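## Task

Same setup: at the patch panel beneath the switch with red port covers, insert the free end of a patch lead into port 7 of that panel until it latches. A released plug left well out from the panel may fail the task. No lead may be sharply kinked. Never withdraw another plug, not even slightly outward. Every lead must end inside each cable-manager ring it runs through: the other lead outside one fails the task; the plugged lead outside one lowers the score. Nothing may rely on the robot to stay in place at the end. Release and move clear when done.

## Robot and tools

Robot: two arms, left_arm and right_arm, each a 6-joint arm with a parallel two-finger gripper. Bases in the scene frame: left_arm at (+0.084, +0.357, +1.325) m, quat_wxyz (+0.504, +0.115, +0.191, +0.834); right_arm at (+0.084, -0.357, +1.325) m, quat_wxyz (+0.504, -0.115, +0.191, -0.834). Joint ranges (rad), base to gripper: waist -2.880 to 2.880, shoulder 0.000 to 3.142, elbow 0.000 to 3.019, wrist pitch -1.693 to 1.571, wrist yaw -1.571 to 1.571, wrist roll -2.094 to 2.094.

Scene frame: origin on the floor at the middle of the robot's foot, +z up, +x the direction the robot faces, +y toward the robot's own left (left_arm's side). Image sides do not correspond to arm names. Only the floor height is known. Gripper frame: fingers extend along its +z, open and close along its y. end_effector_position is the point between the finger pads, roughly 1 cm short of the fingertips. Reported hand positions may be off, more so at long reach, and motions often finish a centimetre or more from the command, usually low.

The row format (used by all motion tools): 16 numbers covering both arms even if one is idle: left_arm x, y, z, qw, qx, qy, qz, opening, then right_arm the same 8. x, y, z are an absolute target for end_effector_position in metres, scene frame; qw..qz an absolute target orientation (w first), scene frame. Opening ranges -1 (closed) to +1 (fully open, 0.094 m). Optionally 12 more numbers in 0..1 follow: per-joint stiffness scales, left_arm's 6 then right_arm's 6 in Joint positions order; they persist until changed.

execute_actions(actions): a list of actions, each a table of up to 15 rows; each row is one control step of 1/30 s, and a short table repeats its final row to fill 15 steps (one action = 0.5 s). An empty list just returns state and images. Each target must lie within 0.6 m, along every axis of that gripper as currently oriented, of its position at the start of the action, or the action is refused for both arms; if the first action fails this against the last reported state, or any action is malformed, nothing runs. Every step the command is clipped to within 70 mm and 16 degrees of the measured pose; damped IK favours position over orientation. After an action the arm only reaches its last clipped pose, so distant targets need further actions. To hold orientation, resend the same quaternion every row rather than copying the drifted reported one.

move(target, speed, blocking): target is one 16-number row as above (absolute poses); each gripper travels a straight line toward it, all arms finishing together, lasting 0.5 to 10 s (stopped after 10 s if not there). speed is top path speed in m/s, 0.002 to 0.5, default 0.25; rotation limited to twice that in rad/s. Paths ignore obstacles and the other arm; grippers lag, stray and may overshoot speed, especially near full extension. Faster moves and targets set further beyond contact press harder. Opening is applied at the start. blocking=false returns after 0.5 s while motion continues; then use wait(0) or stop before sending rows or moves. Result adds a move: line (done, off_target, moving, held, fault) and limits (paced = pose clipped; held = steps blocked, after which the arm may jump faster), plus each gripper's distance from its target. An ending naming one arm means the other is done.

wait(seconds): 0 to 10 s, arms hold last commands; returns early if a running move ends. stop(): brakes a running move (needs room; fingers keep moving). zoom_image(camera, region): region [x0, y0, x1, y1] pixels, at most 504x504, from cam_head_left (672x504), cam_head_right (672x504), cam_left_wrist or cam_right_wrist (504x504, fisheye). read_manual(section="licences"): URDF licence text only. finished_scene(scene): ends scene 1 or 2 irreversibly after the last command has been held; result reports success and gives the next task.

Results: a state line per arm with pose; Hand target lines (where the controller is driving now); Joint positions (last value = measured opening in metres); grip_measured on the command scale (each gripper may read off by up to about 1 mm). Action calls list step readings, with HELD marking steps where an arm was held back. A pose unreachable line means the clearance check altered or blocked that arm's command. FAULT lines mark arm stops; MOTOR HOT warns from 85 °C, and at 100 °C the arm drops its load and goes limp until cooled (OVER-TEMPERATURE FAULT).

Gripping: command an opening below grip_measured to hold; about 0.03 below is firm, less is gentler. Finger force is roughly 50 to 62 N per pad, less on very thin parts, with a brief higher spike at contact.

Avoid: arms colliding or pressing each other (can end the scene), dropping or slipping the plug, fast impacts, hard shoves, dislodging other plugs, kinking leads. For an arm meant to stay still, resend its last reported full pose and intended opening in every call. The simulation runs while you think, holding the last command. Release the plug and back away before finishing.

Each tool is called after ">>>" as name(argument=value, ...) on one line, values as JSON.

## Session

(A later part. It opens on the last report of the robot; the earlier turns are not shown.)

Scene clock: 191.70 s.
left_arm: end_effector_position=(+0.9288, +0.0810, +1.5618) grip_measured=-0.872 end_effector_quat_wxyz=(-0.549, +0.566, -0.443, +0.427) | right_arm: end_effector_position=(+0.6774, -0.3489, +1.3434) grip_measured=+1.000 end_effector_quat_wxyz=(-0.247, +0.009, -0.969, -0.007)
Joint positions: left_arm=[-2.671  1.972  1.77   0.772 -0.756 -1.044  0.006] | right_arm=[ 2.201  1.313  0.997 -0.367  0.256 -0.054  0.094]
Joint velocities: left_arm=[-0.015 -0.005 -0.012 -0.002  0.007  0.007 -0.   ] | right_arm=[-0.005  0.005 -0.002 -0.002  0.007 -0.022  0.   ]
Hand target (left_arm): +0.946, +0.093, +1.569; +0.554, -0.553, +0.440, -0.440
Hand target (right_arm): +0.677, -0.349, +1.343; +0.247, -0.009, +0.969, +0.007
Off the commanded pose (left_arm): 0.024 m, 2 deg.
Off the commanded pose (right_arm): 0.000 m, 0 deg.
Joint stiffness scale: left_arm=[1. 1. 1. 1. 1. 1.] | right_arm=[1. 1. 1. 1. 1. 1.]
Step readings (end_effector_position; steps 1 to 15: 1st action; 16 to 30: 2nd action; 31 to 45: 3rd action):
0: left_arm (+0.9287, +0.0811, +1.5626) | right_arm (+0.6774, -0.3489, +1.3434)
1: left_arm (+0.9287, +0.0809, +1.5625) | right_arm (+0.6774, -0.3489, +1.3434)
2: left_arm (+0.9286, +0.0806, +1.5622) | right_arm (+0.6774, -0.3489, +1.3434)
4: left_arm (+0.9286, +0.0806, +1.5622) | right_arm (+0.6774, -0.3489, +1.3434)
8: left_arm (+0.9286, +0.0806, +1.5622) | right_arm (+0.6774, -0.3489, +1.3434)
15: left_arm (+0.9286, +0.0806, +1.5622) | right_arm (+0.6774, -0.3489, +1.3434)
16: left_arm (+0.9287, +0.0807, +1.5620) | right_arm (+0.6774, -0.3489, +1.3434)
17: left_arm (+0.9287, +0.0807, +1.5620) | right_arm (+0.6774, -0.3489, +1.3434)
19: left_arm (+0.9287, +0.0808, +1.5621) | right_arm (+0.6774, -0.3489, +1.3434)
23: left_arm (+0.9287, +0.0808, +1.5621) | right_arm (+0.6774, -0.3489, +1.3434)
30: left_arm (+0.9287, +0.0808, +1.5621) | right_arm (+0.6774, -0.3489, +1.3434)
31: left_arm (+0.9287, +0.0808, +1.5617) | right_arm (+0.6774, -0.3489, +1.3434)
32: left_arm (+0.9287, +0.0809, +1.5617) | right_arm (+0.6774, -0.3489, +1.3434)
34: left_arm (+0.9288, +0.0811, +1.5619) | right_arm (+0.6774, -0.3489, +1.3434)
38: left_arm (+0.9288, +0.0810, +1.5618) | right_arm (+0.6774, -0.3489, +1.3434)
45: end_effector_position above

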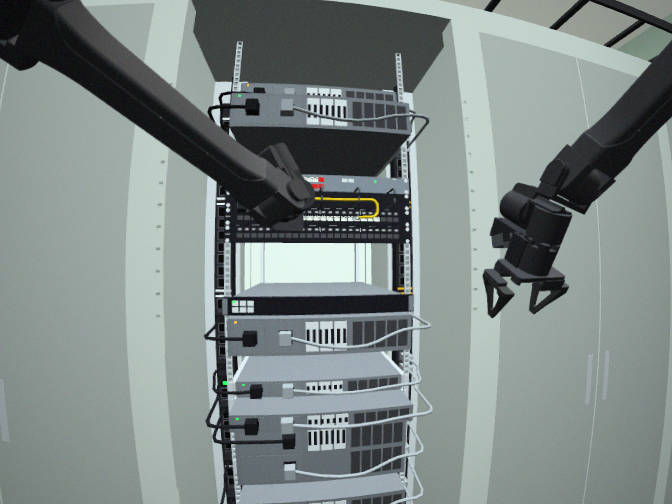

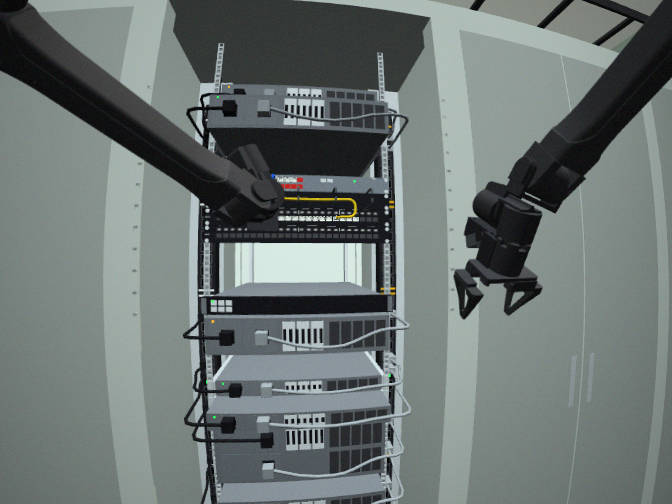

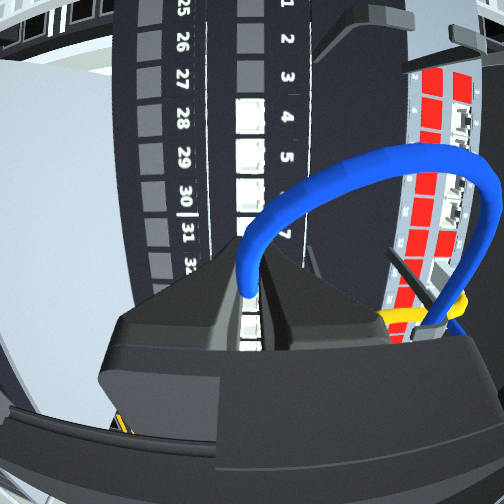

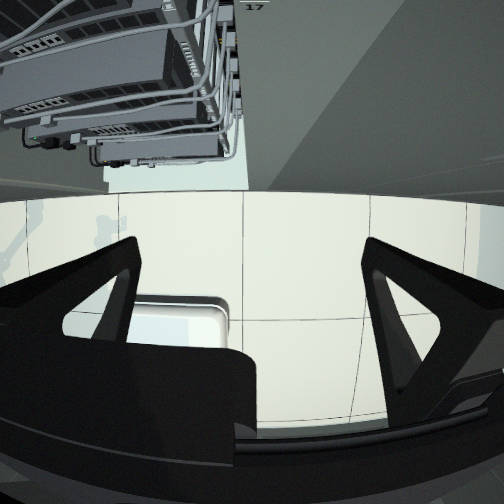

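>>> execute_actions(actions=[[[0.946,0.094,1.570,0.553,-0.553,0.44,-0.44,-0.915,0.6774,-0.3489,1.3434,-0.247,0.009,-0.969,-0.007,1]],[[0.944,0.096,1.571,0.553,-0.553,0.44,-0.44,-0.915,0.6774,-0.3489,1.3434,-0.247,0.009,-0.969,-0.007,1]]])

>>> zoom_image(camera="cam_left_wrist", region=[150,150,350,350])

Scene clock: 192.87 s.
left_arm: end_effector_position=(+0.9288, +0.0791, +1.5613) grip_measured=-0.872 end_effector_quat_wxyz=(-0.547, +0.559, -0.447, +0.434) | right_arm: end_effector_position=(+0.6774, -0.3489, +1.3434) grip_measured=+1.000 end_effector_quat_wxyz=(-0.247, +0.009, -0.969, -0.007)
Joint positions: left_arm=[-2.669  1.969  1.761  0.772 -0.732 -1.046  0.006] | right_arm=[ 2.201  1.313  0.997 -0.367  0.256 -0.054  0.094]
Joint velocities: left_arm=[-0.015 -0.005 -0.007  0.007 -0.007 -0.007  0.   ] | right_arm=[ 0.005 -0.005  0.002  0.002 -0.081  0.022  0.   ]
Hand target (left_arm): +0.942, +0.097, +1.571; +0.554, -0.553, +0.440, -0.440
Hand target (right_arm): +0.677, -0.349, +1.343; +0.247, -0.009, +0.969, +0.007
Off the commanded pose (left_arm): 0.025 m, 1 deg.
Off the commanded pose (right_arm): 0.000 m, 0 deg.
Joint stiffness scale: left_arm=[1. 1. 1. 1. 1. 1.] | right_arm=[1. 1. 1. 1. 1. 1.]
Step readings (end_effector_position; steps 1 to 15: 1st action; 16 to 30: 2nd action):
0: left_arm (+0.9288, +0.0810, +1.5618) | right_arm (+0.6774, -0.3489, +1.3434)
1: left_arm (+0.9286, +0.0810, +1.5619) | right_arm (+0.6774, -0.3489, +1.3434)
2: left_arm (+0.9288, +0.0814, +1.5616) | right_arm (+0.6774, -0.3489, +1.3434)
4: left_arm (+0.9287, +0.0815, +1.5616) | right_arm (+0.6774, -0.3489, +1.3434)
8: left_arm (+0.9289, +0.0795, +1.5620) | right_arm (+0.6774, -0.3489, +1.3434)
15: left_arm (+0.9289, +0.0795, +1.5620) | right_arm (+0.6774, -0.3489, +1.3434)
16: left_arm (+0.9287, +0.0792, +1.5615) | right_arm (+0.6774, -0.3489, +1.3434)
17: left_arm (+0.9288, +0.0793, +1.5613) | right_arm (+0.6774, -0.3489, +1.3434)
19: left_arm (+0.9288, +0.0791, +1.5613) | right_arm (+0.6774, -0.3489, +1.3434)
23: left_arm (+0.9288, +0.0791, +1.5613) | right_arm (+0.6774, -0.3489, +1.3434)
30: end_effector_position above

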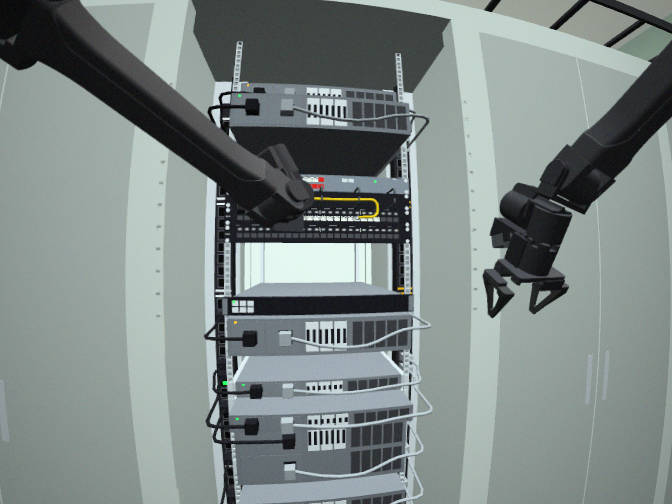

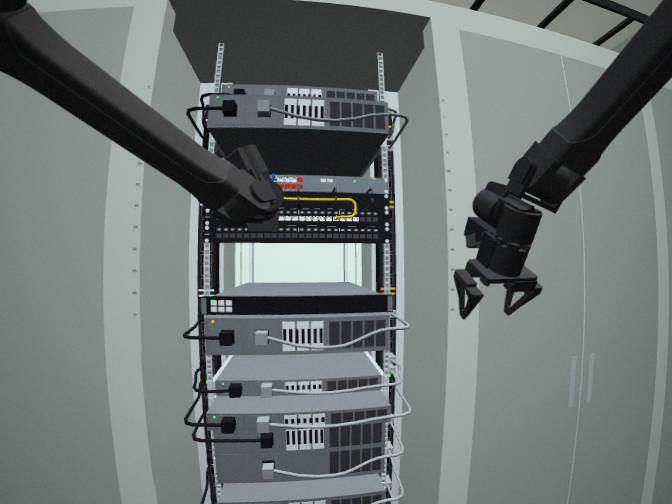

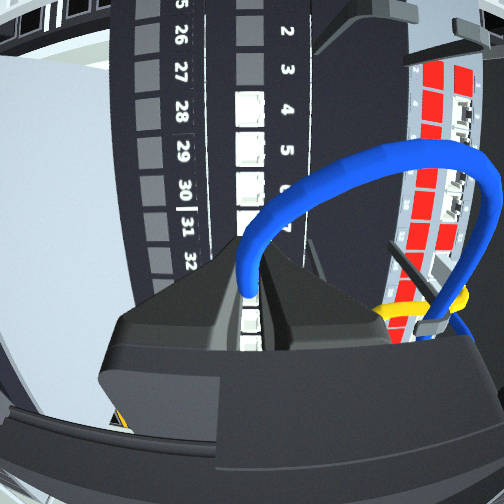

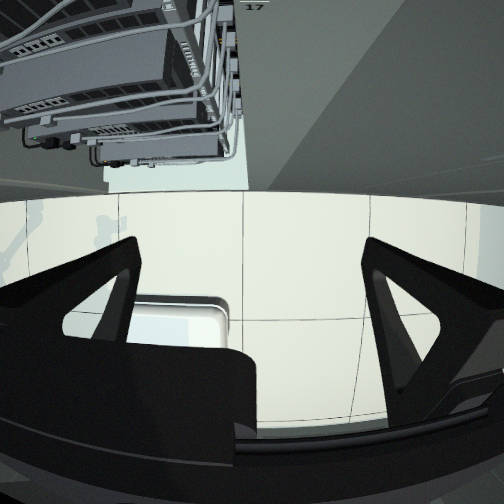

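Region (150, 150, 350, 350) of cam_left_wrist's 504x504 image, scaled by 2.520, with more detail than that image has.

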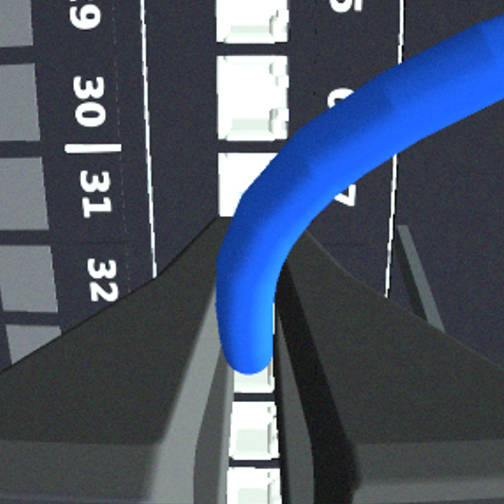

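>>> execute_actions(actions=[[[0.938,0.096,1.573,0.553,-0.553,0.44,-0.44,-0.915,0.6774,-0.3489,1.3434,-0.247,0.009,-0.969,-0.007,1]],[[0.933,0.096,1.575,0.553,-0.553,0.44,-0.44,-0.915,0.6774,-0.3489,1.3434,-0.247,0.009,-0.969,-0.007,1]],[[0.933,0.096,1.575,0.553,-0.553,0.44,-0.44,-0.915,0.6774,-0.3489,1.3434,-0.247,0.009,-0.969,-0.007,1]]])

>>> zoom_image(camera="cam_left_wrist", region=[150,150,350,350])

Scene clock: 194.60 s.
left_arm: end_effector_position=(+0.9263, +0.0747, +1.5558) grip_measured=-0.872 end_effector_quat_wxyz=(-0.544, +0.552, -0.456, +0.438) | right_arm: end_effector_position=(+0.6774, -0.3489, +1.3434) grip_measured=+1.000 end_effector_quat_wxyz=(-0.247, +0.009, -0.969, -0.007)
Joint positions: left_arm=[-2.669  1.968  1.745  0.772 -0.712 -1.046  0.006] | right_arm=[ 2.201  1.313  0.997 -0.367  0.256 -0.054  0.094]
Joint velocities: left_arm=[ 0.005 -0.024 -0.002  0.007 -0.022 -0.007 -0.001] | right_arm=[-0.005 -0.005  0.007 -0.017  0.007 -0.007  0.   ]
Hand target (left_arm): +0.932, +0.096, +1.575; +0.553, -0.553, +0.440, -0.440
Hand target (right_arm): +0.677, -0.349, +1.343; +0.247, -0.009, +0.969, +0.007
Off the commanded pose (left_arm): 0.029 m, 2 deg.
Off the commanded pose (right_arm): 0.000 m, 0 deg.
Joint stiffness scale: left_arm=[1. 1. 1. 1. 1. 1.] | right_arm=[1. 1. 1. 1. 1. 1.]
Step readings (end_effector_position; steps 1 to 15: 1st action; 16 to 30: 2nd action; 31 to 45: 3rd action):
0: left_arm (+0.9288, +0.0791, +1.5613) | right_arm (+0.6774, -0.3489, +1.3434)
1: left_arm (+0.9286, +0.0787, +1.5612) | right_arm (+0.6774, -0.3489, +1.3434)
2: left_arm (+0.9285, +0.0777, +1.5611) | right_arm (+0.6774, -0.3489, +1.3434)
4: left_arm (+0.9285, +0.0765, +1.5611) | right_arm (+0.6774, -0.3489, +1.3434)
8: left_arm (+0.9285, +0.0762, +1.5611) | right_arm (+0.6774, -0.3489, +1.3434)
15: left_arm (+0.9285, +0.0762, +1.5611) | right_arm (+0.6774, -0.3489, +1.3434)
16: left_arm (+0.9282, +0.0760, +1.5604) | right_arm (+0.6774, -0.3489, +1.3434)
17: left_arm (+0.9279, +0.0758, +1.5598) | right_arm (+0.6774, -0.3489, +1.3434)
19: left_arm (+0.9272, +0.0753, +1.5581) | right_arm (+0.6774, -0.3489, +1.3434)
23: left_arm (+0.9264, +0.0748, +1.5560) | right_arm (+0.6774, -0.3489, +1.3434)
30: left_arm (+0.9263, +0.0747, +1.5558) | right_arm (+0.6774, -0.3489, +1.3434)
31: left_arm (+0.9263, +0.0747, +1.5558) | right_arm (+0.6774, -0.3489, +1.3434)
32: left_arm (+0.9263, +0.0747, +1.5558) | right_arm (+0.6774, -0.3489, +1.3434)
34: left_arm (+0.9263, +0.0747, +1.5558) | right_arm (+0.6774, -0.3489, +1.3434)
38: left_arm (+0.9263, +0.0747, +1.5558) | right_arm (+0.6774, -0.3489, +1.3434)
45: end_effector_position above

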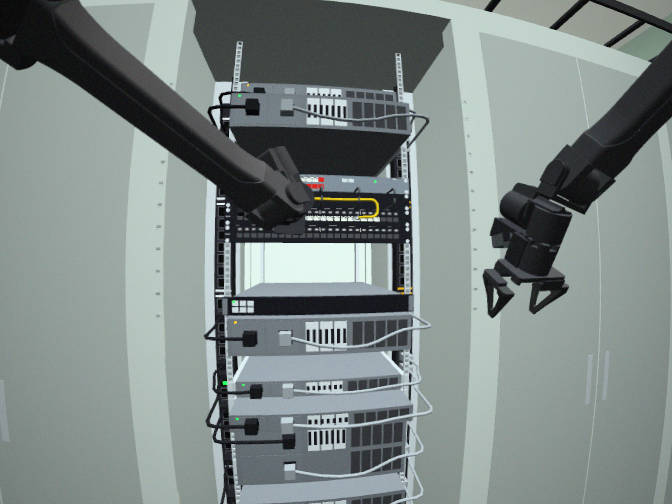

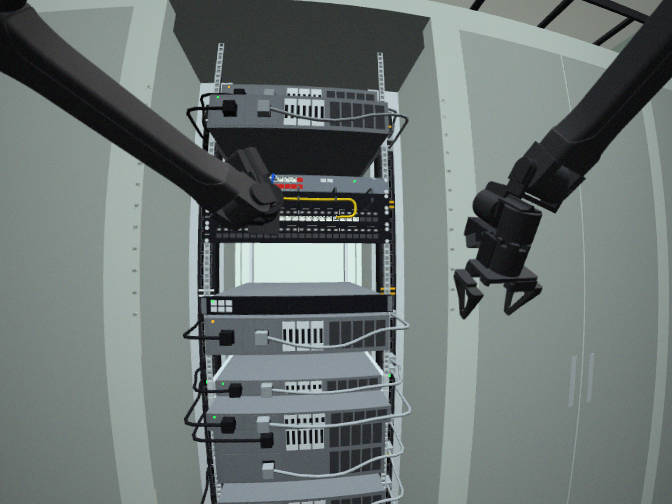

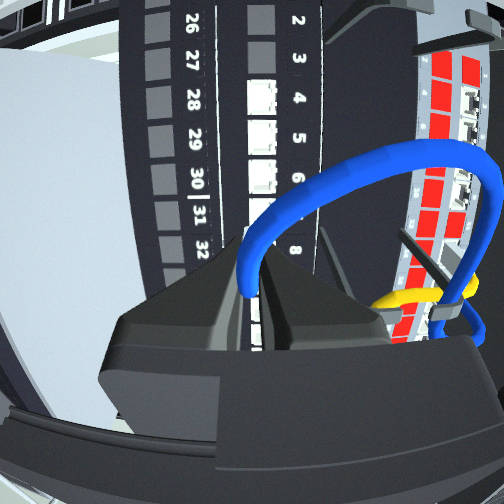

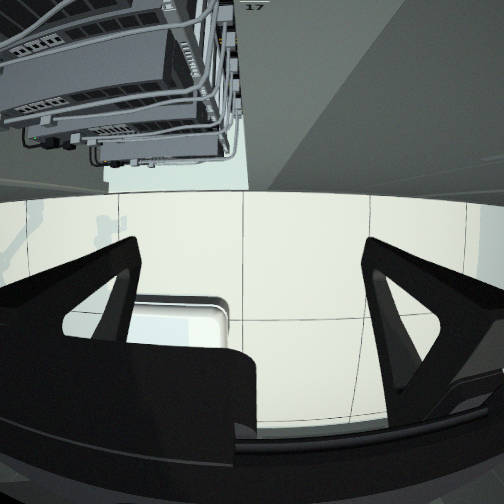

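Region (150, 150, 350, 350) of cam_left_wrist's 504x504 image, scaled by 2.520, with more detail than that image has.

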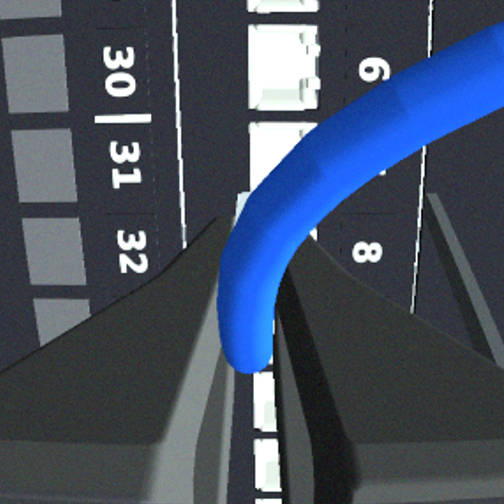

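>>> execute_actions(actions=[[[0.931,0.099,1.578,0.553,-0.553,0.44,-0.44,-0.915,0.6774,-0.3489,1.3434,-0.247,0.009,-0.969,-0.007,1]],[[0.930,0.102,1.580,0.553,-0.553,0.44,-0.44,-0.915,0.6774,-0.3489,1.3434,-0.247,0.009,-0.969,-0.007,1]],[[0.930,0.102,1.580,0.553,-0.553,0.44,-0.44,-0.915,0.6774,-0.3489,1.3434,-0.247,0.009,-0.969,-0.007,1]]])

>>> zoom_image(camera="cam_left_wrist", region=[150,150,350,350])

Scene clock: 196.50 s.
left_arm: end_effector_position=(+0.9230, +0.0777, +1.5582) grip_measured=-0.872 end_effector_quat_wxyz=(-0.543, +0.551, -0.458, +0.438) | right_arm: end_effector_position=(+0.6774, -0.3489, +1.3434) grip_measured=+1.000 end_effector_quat_wxyz=(-0.247, +0.009, -0.969, -0.007)
Joint positions: left_arm=[-2.669  1.952  1.725  0.772 -0.71  -1.046  0.006] | right_arm=[ 2.201  1.313  0.997 -0.367  0.256 -0.054  0.094]
Joint velocities: left_arm=[-0.015 -0.005 -0.017 -0.012  0.022 -0.022 -0.   ] | right_arm=[-0.024 -0.015  0.007 -0.022 -0.037 -0.022  0.   ]
Hand target (left_arm): +0.929, +0.102, +1.580; +0.553, -0.553, +0.440, -0.440
Hand target (right_arm): +0.677, -0.349, +1.343; +0.247, -0.009, +0.969, +0.007
Off the commanded pose (left_arm): 0.033 m, 2 deg.
Off the commanded pose (right_arm): 0.000 m, 0 deg.
Joint stiffness scale: left_arm=[1. 1. 1. 1. 1. 1.] | right_arm=[1. 1. 1. 1. 1. 1.]
Step readings (end_effector_position; steps 1 to 15: 1st action; 16 to 30: 2nd action; 31 to 45: 3rd action):
0: left_arm (+0.9263, +0.0747, +1.5558) | right_arm (+0.6774, -0.3489, +1.3434)
1: left_arm (+0.9262, +0.0746, +1.5558) | right_arm (+0.6774, -0.3489, +1.3434)
2: left_arm (+0.9257, +0.0749, +1.5556) | right_arm (+0.6774, -0.3489, +1.3434)
4: left_arm (+0.9250, +0.0750, +1.5549) | right_arm (+0.6774, -0.3489, +1.3434)
8: left_arm (+0.9245, +0.0752, +1.5547) | right_arm (+0.6774, -0.3489, +1.3434)
15: left_arm (+0.9245, +0.0753, +1.5549) | right_arm (+0.6774, -0.3489, +1.3434)
16: left_arm (+0.9244, +0.0752, +1.5549) | right_arm (+0.6774, -0.3489, +1.3434)
17: left_arm (+0.9239, +0.0754, +1.5547) | right_arm (+0.6774, -0.3489, +1.3434)
19: left_arm (+0.9232, +0.0759, +1.5546) | right_arm (+0.6774, -0.3489, +1.3434)
23: left_arm (+0.9230, +0.0769, +1.5564) | right_arm (+0.6774, -0.3489, +1.3434)
30: left_arm (+0.9230, +0.0778, +1.5581) | right_arm (+0.6774, -0.3489, +1.3434)
31: left_arm (+0.9230, +0.0778, +1.5581) | right_arm (+0.6774, -0.3489, +1.3434)
32: left_arm (+0.9230, +0.0778, +1.5581) | right_arm (+0.6774, -0.3489, +1.3434)
34: left_arm (+0.9230, +0.0777, +1.5582) | right_arm (+0.6774, -0.3489, +1.3434)
38: left_arm (+0.9230, +0.0777, +1.5582) | right_arm (+0.6774, -0.3489, +1.3434)
45: end_effector_position above

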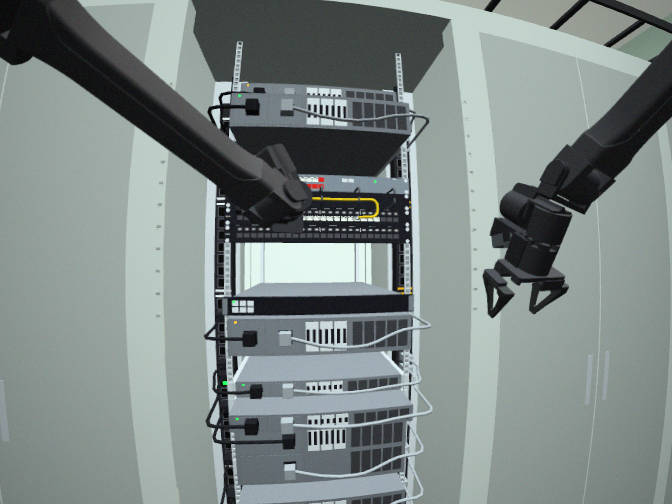

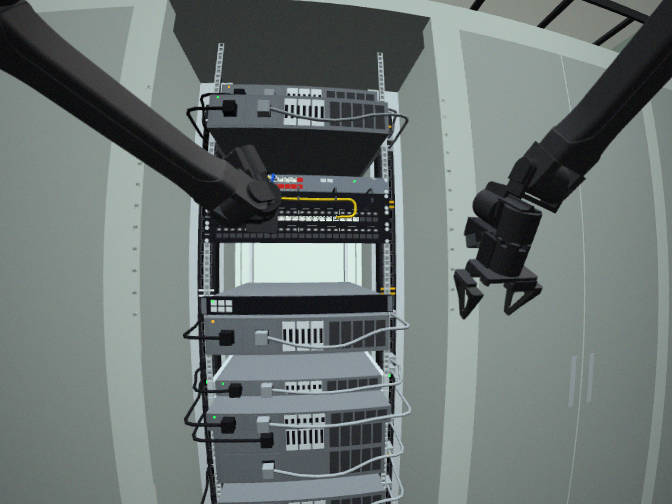

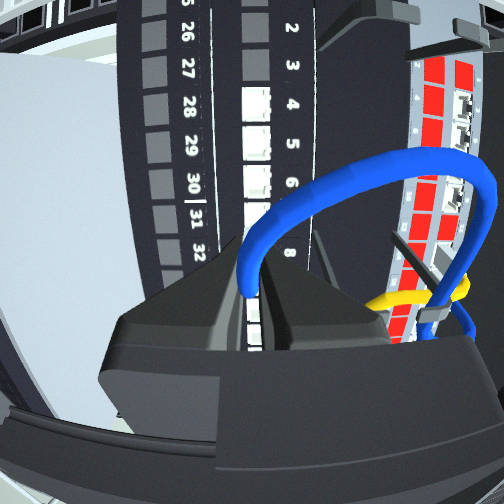

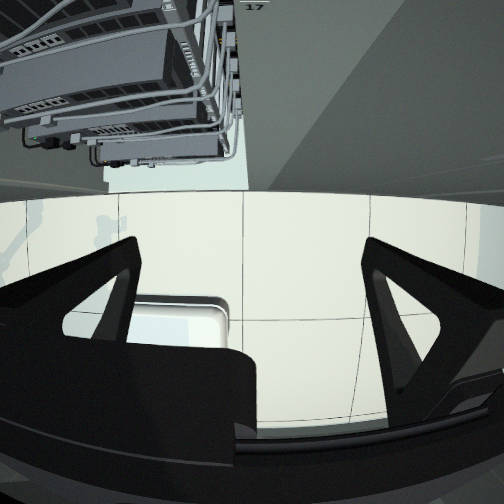

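Region (150, 150, 350, 350) of cam_left_wrist's 504x504 image, scaled by 2.520, with more detail than that image has.

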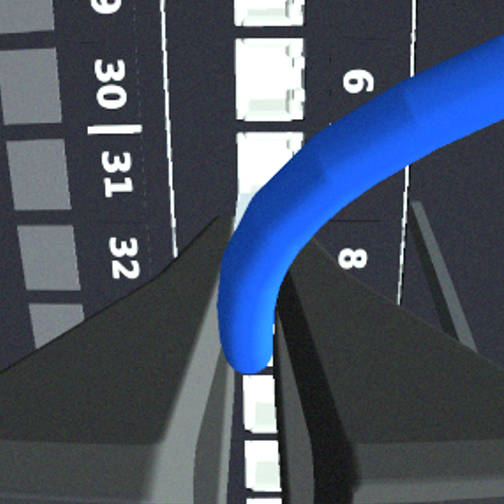

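>>> execute_actions(actions=[[[0.932,0.106,1.579,0.553,-0.553,0.44,-0.44,-0.915,0.6774,-0.3489,1.3434,-0.247,0.009,-0.969,-0.007,1]],[[0.933,0.109,1.579,0.553,-0.553,0.44,-0.44,-0.915,0.6774,-0.3489,1.3434,-0.247,0.009,-0.969,-0.007,1]],[[0.933,0.109,1.579,0.553,-0.553,0.44,-0.44,-0.915,0.6774,-0.3489,1.3434,-0.247,0.009,-0.969,-0.007,1]]])

>>> zoom_image(camera="cam_left_wrist", region=[150,150,350,350])

Scene clock: 198.20 s.
left_arm: end_effector_position=(+0.9260, +0.0849, +1.5576) grip_measured=-0.872 end_effector_quat_wxyz=(-0.546, +0.549, -0.458, +0.437) | right_arm: end_effector_position=(+0.6774, -0.3489, +1.3434) grip_measured=+1.000 end_effector_quat_wxyz=(-0.247, +0.009, -0.969, -0.007)
Joint positions: left_arm=[-2.658  1.947  1.722  0.772 -0.701 -1.046  0.006] | right_arm=[ 2.201  1.313  0.997 -0.367  0.256 -0.054  0.094]
Joint velocities: left_arm=[ 0.005 -0.015 -0.002 -0.002  0.007 -0.007 -0.   ] | right_arm=[-0.024 -0.005 -0.012  0.022 -0.007  0.022  0.   ]
Hand target (left_arm): +0.932, +0.109, +1.579; +0.553, -0.553, +0.440, -0.440
Hand target (right_arm): +0.677, -0.349, +1.343; +0.247, -0.009, +0.969, +0.007
Off the commanded pose (left_arm): 0.033 m, 2 deg.
Off the commanded pose (right_arm): 0.000 m, 0 deg.
Joint stiffness scale: left_arm=[1. 1. 1. 1. 1. 1.] | right_arm=[1. 1. 1. 1. 1. 1.]
Step readings (end_effector_position; steps 1 to 15: 1st action; 16 to 30: 2nd action; 31 to 45: 3rd action):
0: left_arm (+0.9230, +0.0777, +1.5582) | right_arm (+0.6774, -0.3489, +1.3434)
1: left_arm (+0.9232, +0.0776, +1.5583) | right_arm (+0.6774, -0.3489, +1.3434)
2: left_arm (+0.9234, +0.0776, +1.5583) | right_arm (+0.6774, -0.3489, +1.3434)
4: left_arm (+0.9240, +0.0787, +1.5579) | right_arm (+0.6774, -0.3489, +1.3434)
8: left_arm (+0.9251, +0.0814, +1.5571) | right_arm (+0.6774, -0.3489, +1.3434)
15: left_arm (+0.9256, +0.0823, +1.5567) | right_arm (+0.6774, -0.3489, +1.3434)
16: left_arm (+0.9258, +0.0825, +1.5570) | right_arm (+0.6774, -0.3489, +1.3434)
17: left_arm (+0.9256, +0.0823, +1.5568) | right_arm (+0.6774, -0.3489, +1.3434)
19: left_arm (+0.9255, +0.0830, +1.5568) | right_arm (+0.6774, -0.3489, +1.3434)
23: left_arm (+0.9258, +0.0842, +1.5572) | right_arm (+0.6774, -0.3489, +1.3434)
30: left_arm (+0.9260, +0.0850, +1.5576) | right_arm (+0.6774, -0.3489, +1.3434)
31: left_arm (+0.9260, +0.0849, +1.5576) | right_arm (+0.6774, -0.3489, +1.3434)
32: left_arm (+0.9260, +0.0849, +1.5576) | right_arm (+0.6774, -0.3489, +1.3434)
34: left_arm (+0.9260, +0.0849, +1.5576) | right_arm (+0.6774, -0.3489, +1.3434)
38: left_arm (+0.9260, +0.0849, +1.5576) | right_arm (+0.6774, -0.3489, +1.3434)
45: end_effector_position above

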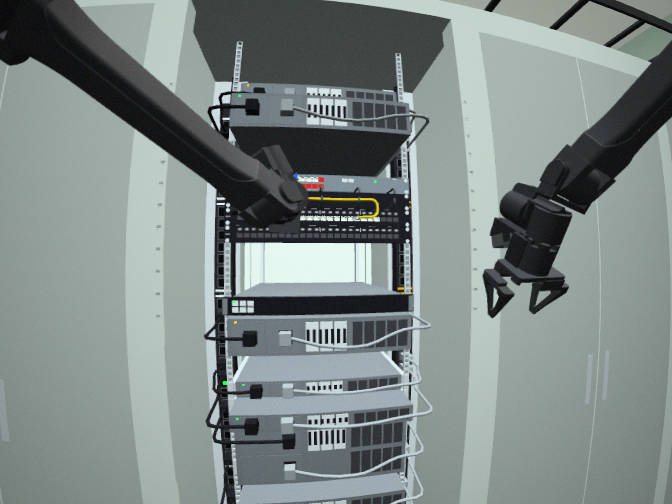

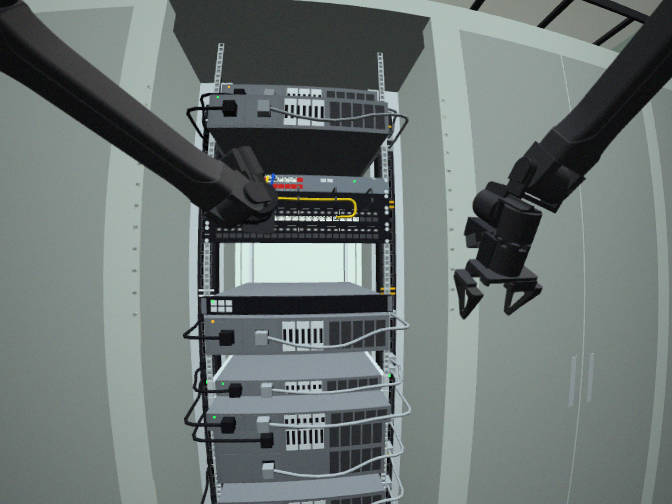

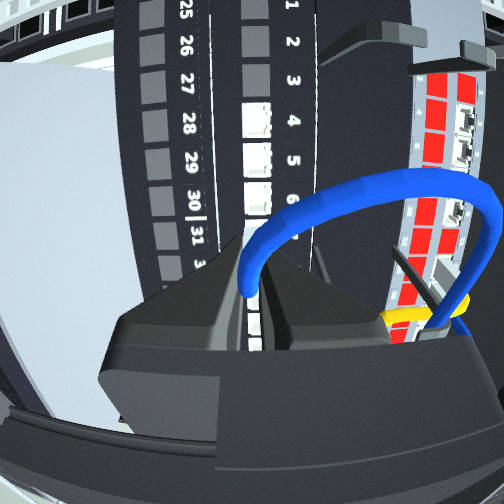

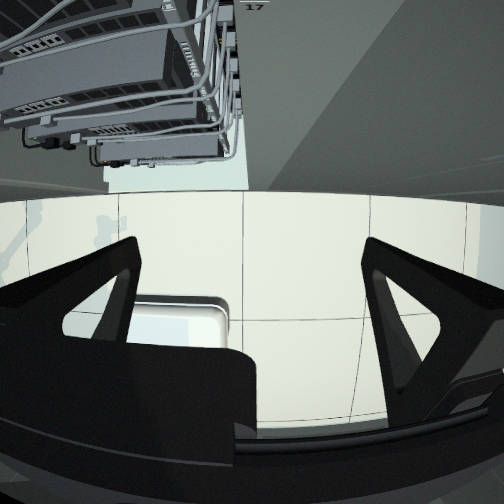

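Region (150, 150, 350, 350) of cam_left_wrist's 504x504 image, scaled by 2.520, with more detail than that image has.

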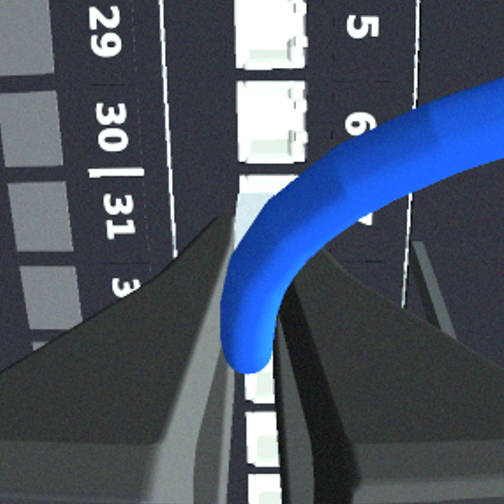

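>>> execute_actions(actions=[[[0.936,0.110,1.582,0.553,-0.553,0.44,-0.44,-0.915,0.6774,-0.3489,1.3434,-0.247,0.009,-0.969,-0.007,1]],[[0.939,0.110,1.583,0.553,-0.553,0.44,-0.44,-0.915,0.6774,-0.3489,1.3434,-0.247,0.009,-0.969,-0.007,1]],[[0.942,0.110,1.583,0.553,-0.553,0.44,-0.44,-0.915,0.6774,-0.3489,1.3434,-0.247,0.009,-0.969,-0.007,1]]])

>>> zoom_image(camera="cam_left_wrist", region=[150,150,350,350])

Scene clock: 199.93 s.
left_arm: end_effector_position=(+0.9277, +0.0862, +1.5547) grip_measured=-0.872 end_effector_quat_wxyz=(-0.545, +0.548, -0.462, +0.435) | right_arm: end_effector_position=(+0.6774, -0.3489, +1.3434) grip_measured=+1.000 end_effector_quat_wxyz=(-0.247, +0.009, -0.969, -0.007)
Joint positions: left_arm=[-2.653  1.947  1.722  0.76  -0.696 -1.049  0.006] | right_arm=[ 2.201  1.313  0.997 -0.367  0.256 -0.054  0.094]
Joint velocities: left_arm=[-0.015 -0.015 -0.002  0.002  0.007  0.037  0.   ] | right_arm=[ 0.005 -0.005 -0.007 -0.002 -0.022 -0.066  0.   ]
Hand target (left_arm): +0.940, +0.110, +1.583; +0.553, -0.553, +0.440, -0.440
Hand target (right_arm): +0.677, -0.349, +1.343; +0.247, -0.009, +0.969, +0.007
Off the commanded pose (left_arm): 0.040 m, 3 deg.
Off the commanded pose (right_arm): 0.000 m, 0 deg.
Joint stiffness scale: left_arm=[1. 1. 1. 1. 1. 1.] | right_arm=[1. 1. 1. 1. 1. 1.]
Step readings (end_effector_position; steps 1 to 15: 1st action; 16 to 30: 2nd action; 31 to 45: 3rd action):
0: left_arm (+0.9260, +0.0849, +1.5576) | right_arm (+0.6774, -0.3489, +1.3434)
1: left_arm (+0.9260, +0.0848, +1.5577) | right_arm (+0.6774, -0.3489, +1.3434)
2: left_arm (+0.9260, +0.0847, +1.5577) | right_arm (+0.6774, -0.3489, +1.3434)
4: left_arm (+0.9262, +0.0850, +1.5576) | right_arm (+0.6774, -0.3489, +1.3434)
8: left_arm (+0.9263, +0.0852, +1.5575) | right_arm (+0.6774, -0.3489, +1.3434)
15: left_arm (+0.9263, +0.0852, +1.5575) | right_arm (+0.6774, -0.3489, +1.3434)
16: left_arm (+0.9264, +0.0853, +1.5573) | right_arm (+0.6774, -0.3489, +1.3434)
17: left_arm (+0.9265, +0.0851, +1.5570) | right_arm (+0.6774, -0.3489, +1.3434)
19: left_arm (+0.9266, +0.0851, +1.5566) | right_arm (+0.6774, -0.3489, +1.3434)
23: left_arm (+0.9270, +0.0858, +1.5562) | right_arm (+0.6774, -0.3489, +1.3434)
30: left_arm (+0.9271, +0.0860, +1.5561) | right_arm (+0.6774, -0.3489, +1.3434)
31: left_arm (+0.9271, +0.0858, +1.5559) | right_arm (+0.6774, -0.3489, +1.3434)
32: left_arm (+0.9272, +0.0855, +1.5557) | right_arm (+0.6774, -0.3489, +1.3434)
34: left_arm (+0.9273, +0.0855, +1.5552) | right_arm (+0.6774, -0.3489, +1.3434)
38: left_arm (+0.9275, +0.0859, +1.5548) | right_arm (+0.6774, -0.3489, +1.3434)
45: end_effector_position above

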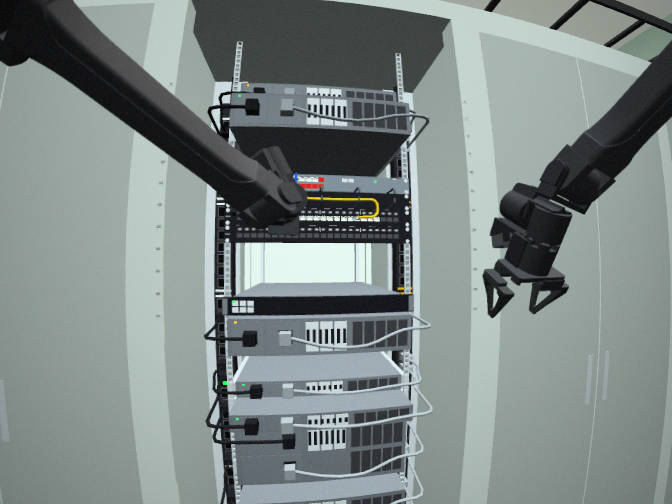

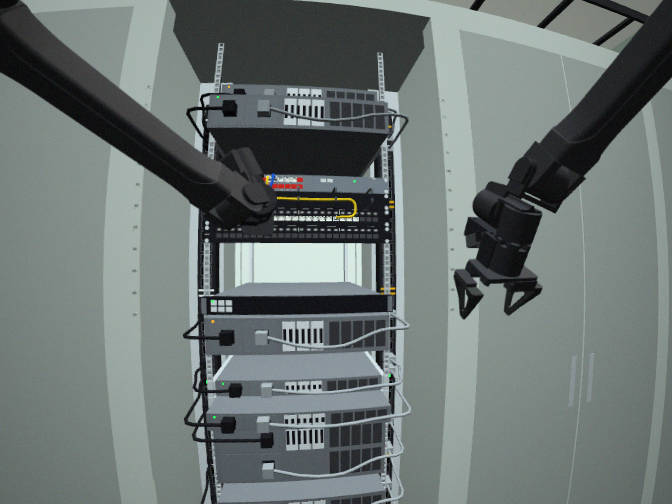

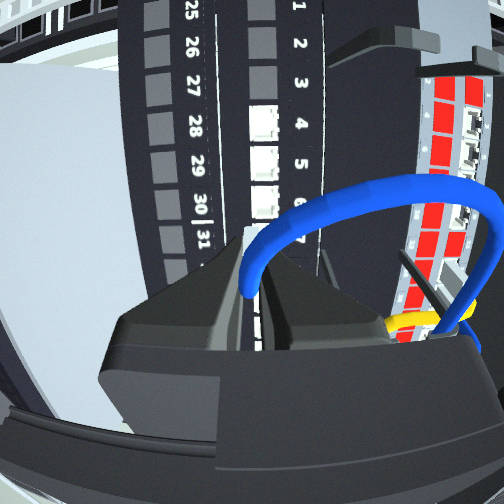

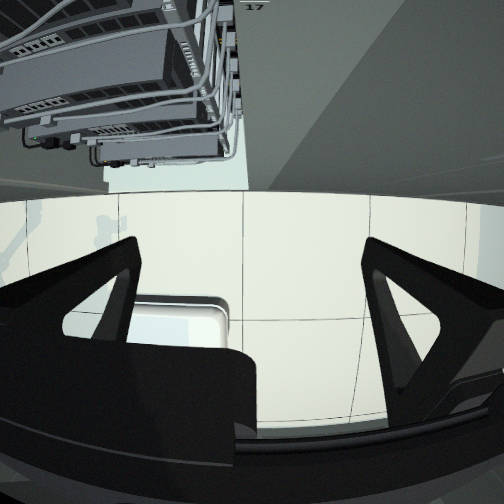

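Region (150, 150, 350, 350) of cam_left_wrist's 504x504 image, scaled by 2.520, with more detail than that image has.

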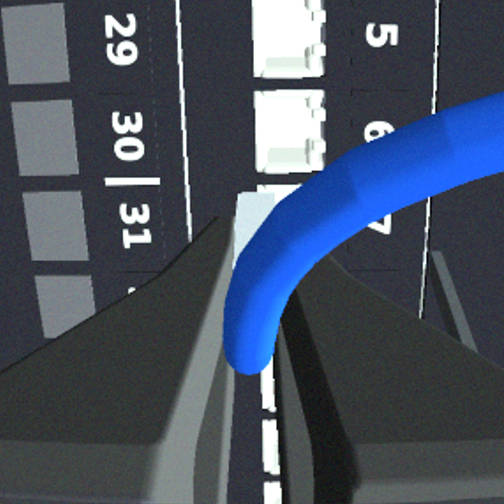

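>>> execute_actions(actions=[[[0.943,0.106,1.586,0.553,-0.553,0.44,-0.44,-0.915,0.6774,-0.3489,1.3434,-0.247,0.009,-0.969,-0.007,1]],[[0.944,0.103,1.588,0.553,-0.553,0.44,-0.44,-0.915,0.6774,-0.3489,1.3434,-0.247,0.009,-0.969,-0.007,1]]])

>>> zoom_image(camera="cam_left_wrist", region=[150,150,350,350])

Scene clock: 201.13 s.
left_arm: end_effector_position=(+0.9277, +0.0857, +1.5528) grip_measured=-0.872 end_effector_quat_wxyz=(-0.543, +0.549, -0.465, +0.432) | right_arm: end_effector_position=(+0.6774, -0.3489, +1.3434) grip_measured=+1.000 end_effector_quat_wxyz=(-0.247, +0.009, -0.969, -0.007)
Joint positions: left_arm=[-2.653  1.947  1.722  0.751 -0.699 -1.049  0.006] | right_arm=[ 2.201  1.313  0.997 -0.367  0.256 -0.054  0.094]
Joint velocities: left_arm=[-0.005  0.015 -0.027 -0.022 -0.022  0.051  0.001] | right_arm=[-0.005 -0.015  0.007  0.007 -0.051  0.007  0.   ]
Hand target (left_arm): +0.941, +0.104, +1.588; +0.553, -0.553, +0.440, -0.441
Hand target (right_arm): +0.677, -0.349, +1.343; +0.247, -0.009, +0.969, +0.007
Off the commanded pose (left_arm): 0.042 m, 3 deg.
Off the commanded pose (right_arm): 0.000 m, 0 deg.
Joint stiffness scale: left_arm=[1. 1. 1. 1. 1. 1.] | right_arm=[1. 1. 1. 1. 1. 1.]
Step readings (end_effector_position; steps 1 to 15: 1st action; 16 to 30: 2nd action):
0: left_arm (+0.9277, +0.0862, +1.5547) | right_arm (+0.6774, -0.3489, +1.3434)
1: left_arm (+0.9277, +0.0861, +1.5546) | right_arm (+0.6774, -0.3489, +1.3434)
2: left_arm (+0.9277, +0.0860, +1.5543) | right_arm (+0.6774, -0.3489, +1.3434)
4: left_arm (+0.9277, +0.0858, +1.5539) | right_arm (+0.6774, -0.3489, +1.3434)
8: left_arm (+0.9277, +0.0857, +1.5538) | right_arm (+0.6774, -0.3489, +1.3434)
15: left_arm (+0.9277, +0.0857, +1.5538) | right_arm (+0.6774, -0.3489, +1.3434)
16: left_arm (+0.9277, +0.0858, +1.5536) | right_arm (+0.6774, -0.3489, +1.3434)
17: left_arm (+0.9277, +0.0858, +1.5532) | right_arm (+0.6774, -0.3489, +1.3434)
19: left_arm (+0.9277, +0.0858, +1.5529) | right_arm (+0.6774, -0.3489, +1.3434)
23: left_arm (+0.9277, +0.0857, +1.5528) | right_arm (+0.6774, -0.3489, +1.3434)
30: end_effector_position above

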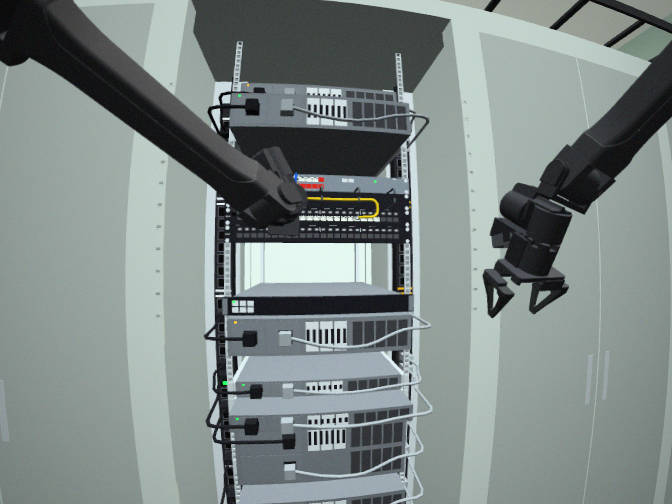

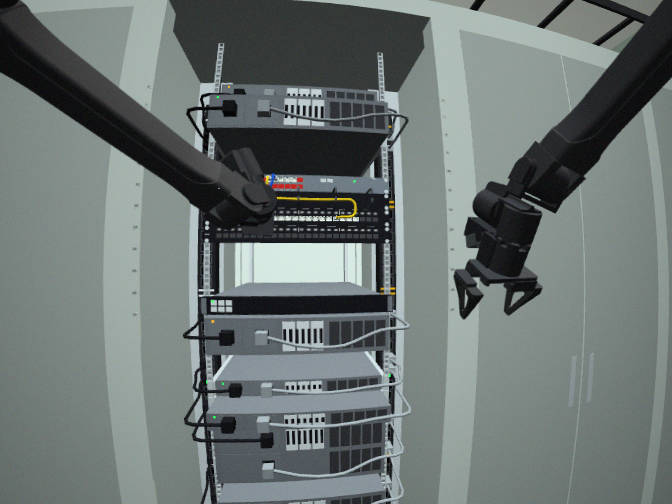

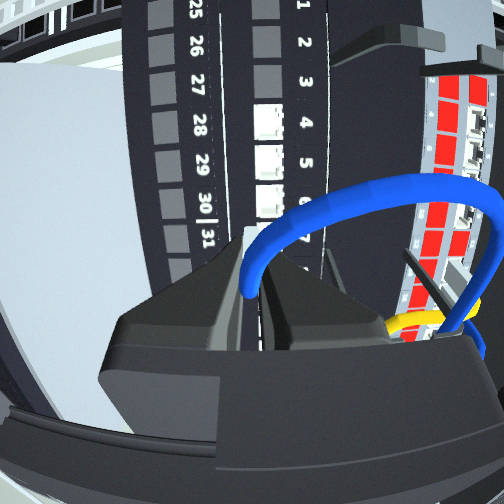

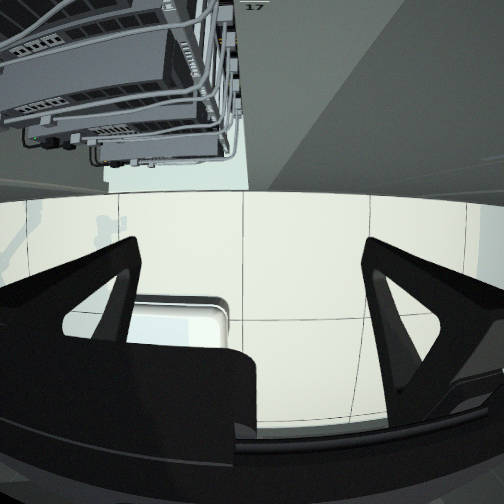

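Region (150, 150, 350, 350) of cam_left_wrist's 504x504 image, scaled by 2.520, with more detail than that image has.

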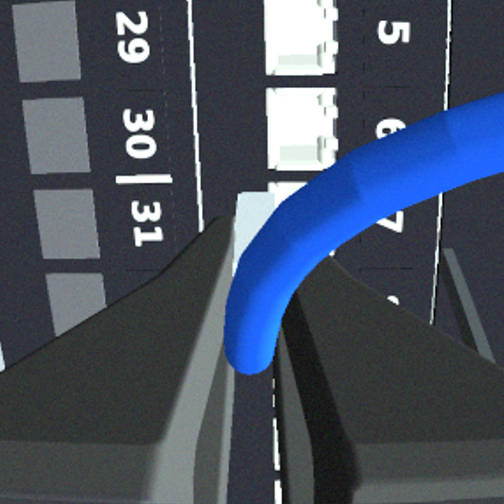

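>>> execute_actions(actions=[[[0.942,0.103,1.5915,0.557,-0.549,0.435,-0.445,-0.915,0.6774,-0.3489,1.3434,-0.247,0.009,-0.969,-0.007,1]],[[0.942,0.103,1.595,0.5607,-0.5453,0.4303,-0.4497,-0.915,0.6774,-0.3489,1.3434,-0.247,0.009,-0.969,-0.007,1]]])

>>> zoom_image(camera="cam_left_wrist", region=[150,150,350,350])

Scene clock: 202.47 s.
left_arm: end_effector_position=(+0.9280, +0.0842, +1.5536) grip_measured=-0.872 end_effector_quat_wxyz=(-0.545, +0.544, -0.469, +0.434) | right_arm: end_effector_position=(+0.6774, -0.3489, +1.3434) grip_measured=+1.000 end_effector_quat_wxyz=(-0.247, +0.009, -0.969, -0.007)
Joint positions: left_arm=[-2.653  1.947  1.722  0.751 -0.689 -1.041  0.006] | right_arm=[ 2.201  1.313  0.997 -0.367  0.256 -0.054  0.094]
Joint velocities: left_arm=[-0.015 -0.015 -0.012 -0.002 -0.007  0.007 -0.   ] | right_arm=[-0.034 -0.005  0.007 -0.022 -0.081 -0.022  0.   ]
Hand target (left_arm): +0.939, +0.104, +1.594; +0.561, -0.546, +0.431, -0.450
Hand target (right_arm): +0.677, -0.349, +1.343; +0.247, -0.009, +0.969, +0.007
Off the commanded pose (left_arm): 0.048 m, 5 deg.
Off the commanded pose (right_arm): 0.000 m, 0 deg.
Joint stiffness scale: left_arm=[1. 1. 1. 1. 1. 1.] | right_arm=[1. 1. 1. 1. 1. 1.]
Step readings (end_effector_position; steps 1 to 15: 1st action; 16 to 30: 2nd action):
0: left_arm (+0.9277, +0.0857, +1.5528) | right_arm (+0.6774, -0.3489, +1.3434)
1: left_arm (+0.9277, +0.0856, +1.5528) | right_arm (+0.6774, -0.3489, +1.3434)
2: left_arm (+0.9277, +0.0855, +1.5529) | right_arm (+0.6774, -0.3489, +1.3434)
4: left_arm (+0.9277, +0.0855, +1.5529) | right_arm (+0.6774, -0.3489, +1.3434)
8: left_arm (+0.9277, +0.0855, +1.5529) | right_arm (+0.6774, -0.3489, +1.3434)
15: left_arm (+0.9277, +0.0855, +1.5529) | right_arm (+0.6774, -0.3489, +1.3434)
16: left_arm (+0.9279, +0.0850, +1.5532) | right_arm (+0.6774, -0.3489, +1.3434)
17: left_arm (+0.9279, +0.0845, +1.5535) | right_arm (+0.6774, -0.3489, +1.3434)
19: left_arm (+0.9280, +0.0843, +1.5536) | right_arm (+0.6774, -0.3489, +1.3434)
23: left_arm (+0.9280, +0.0842, +1.5536) | right_arm (+0.6774, -0.3489, +1.3434)
30: end_effector_position above

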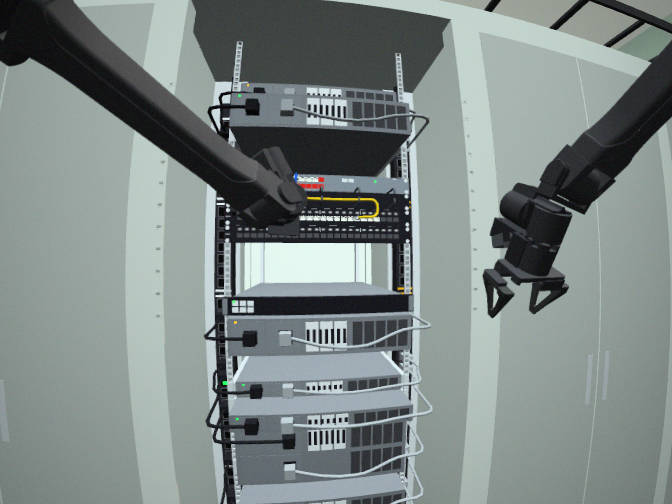

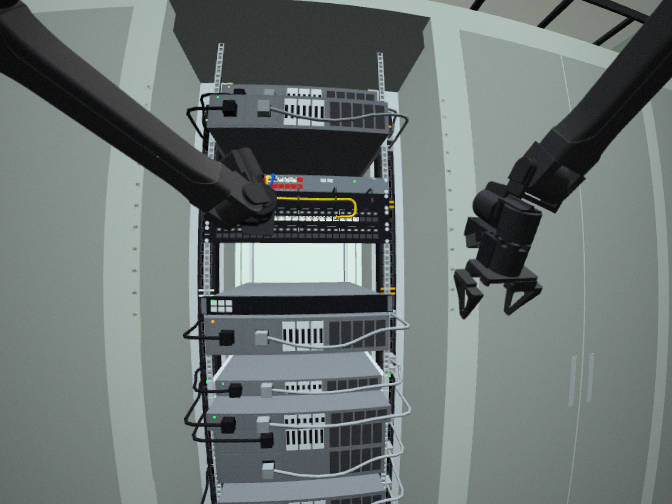

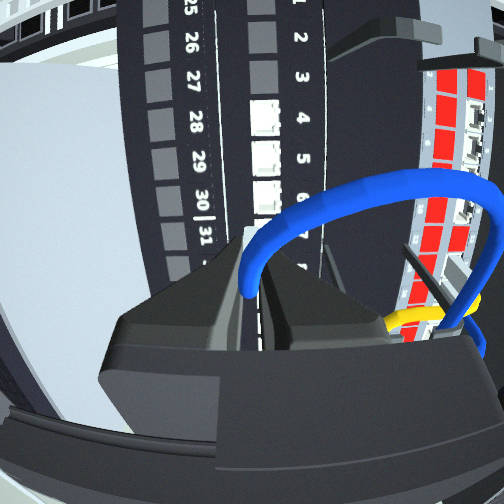

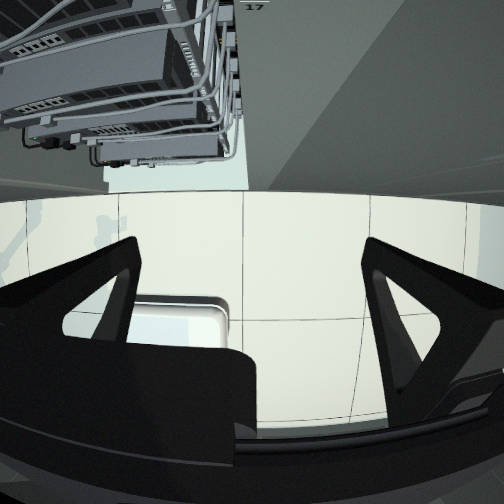

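Region (150, 150, 350, 350) of cam_left_wrist's 504x504 image, scaled by 2.520, with more detail than that image has.

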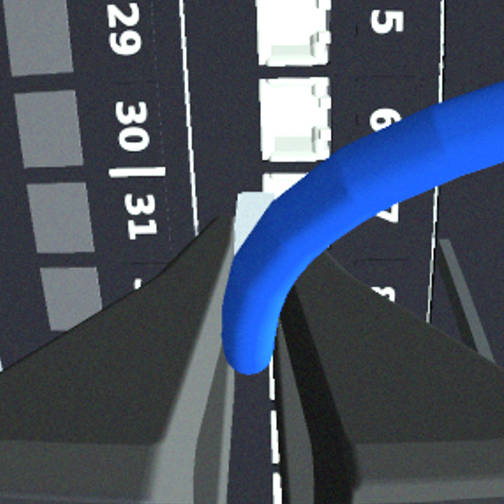

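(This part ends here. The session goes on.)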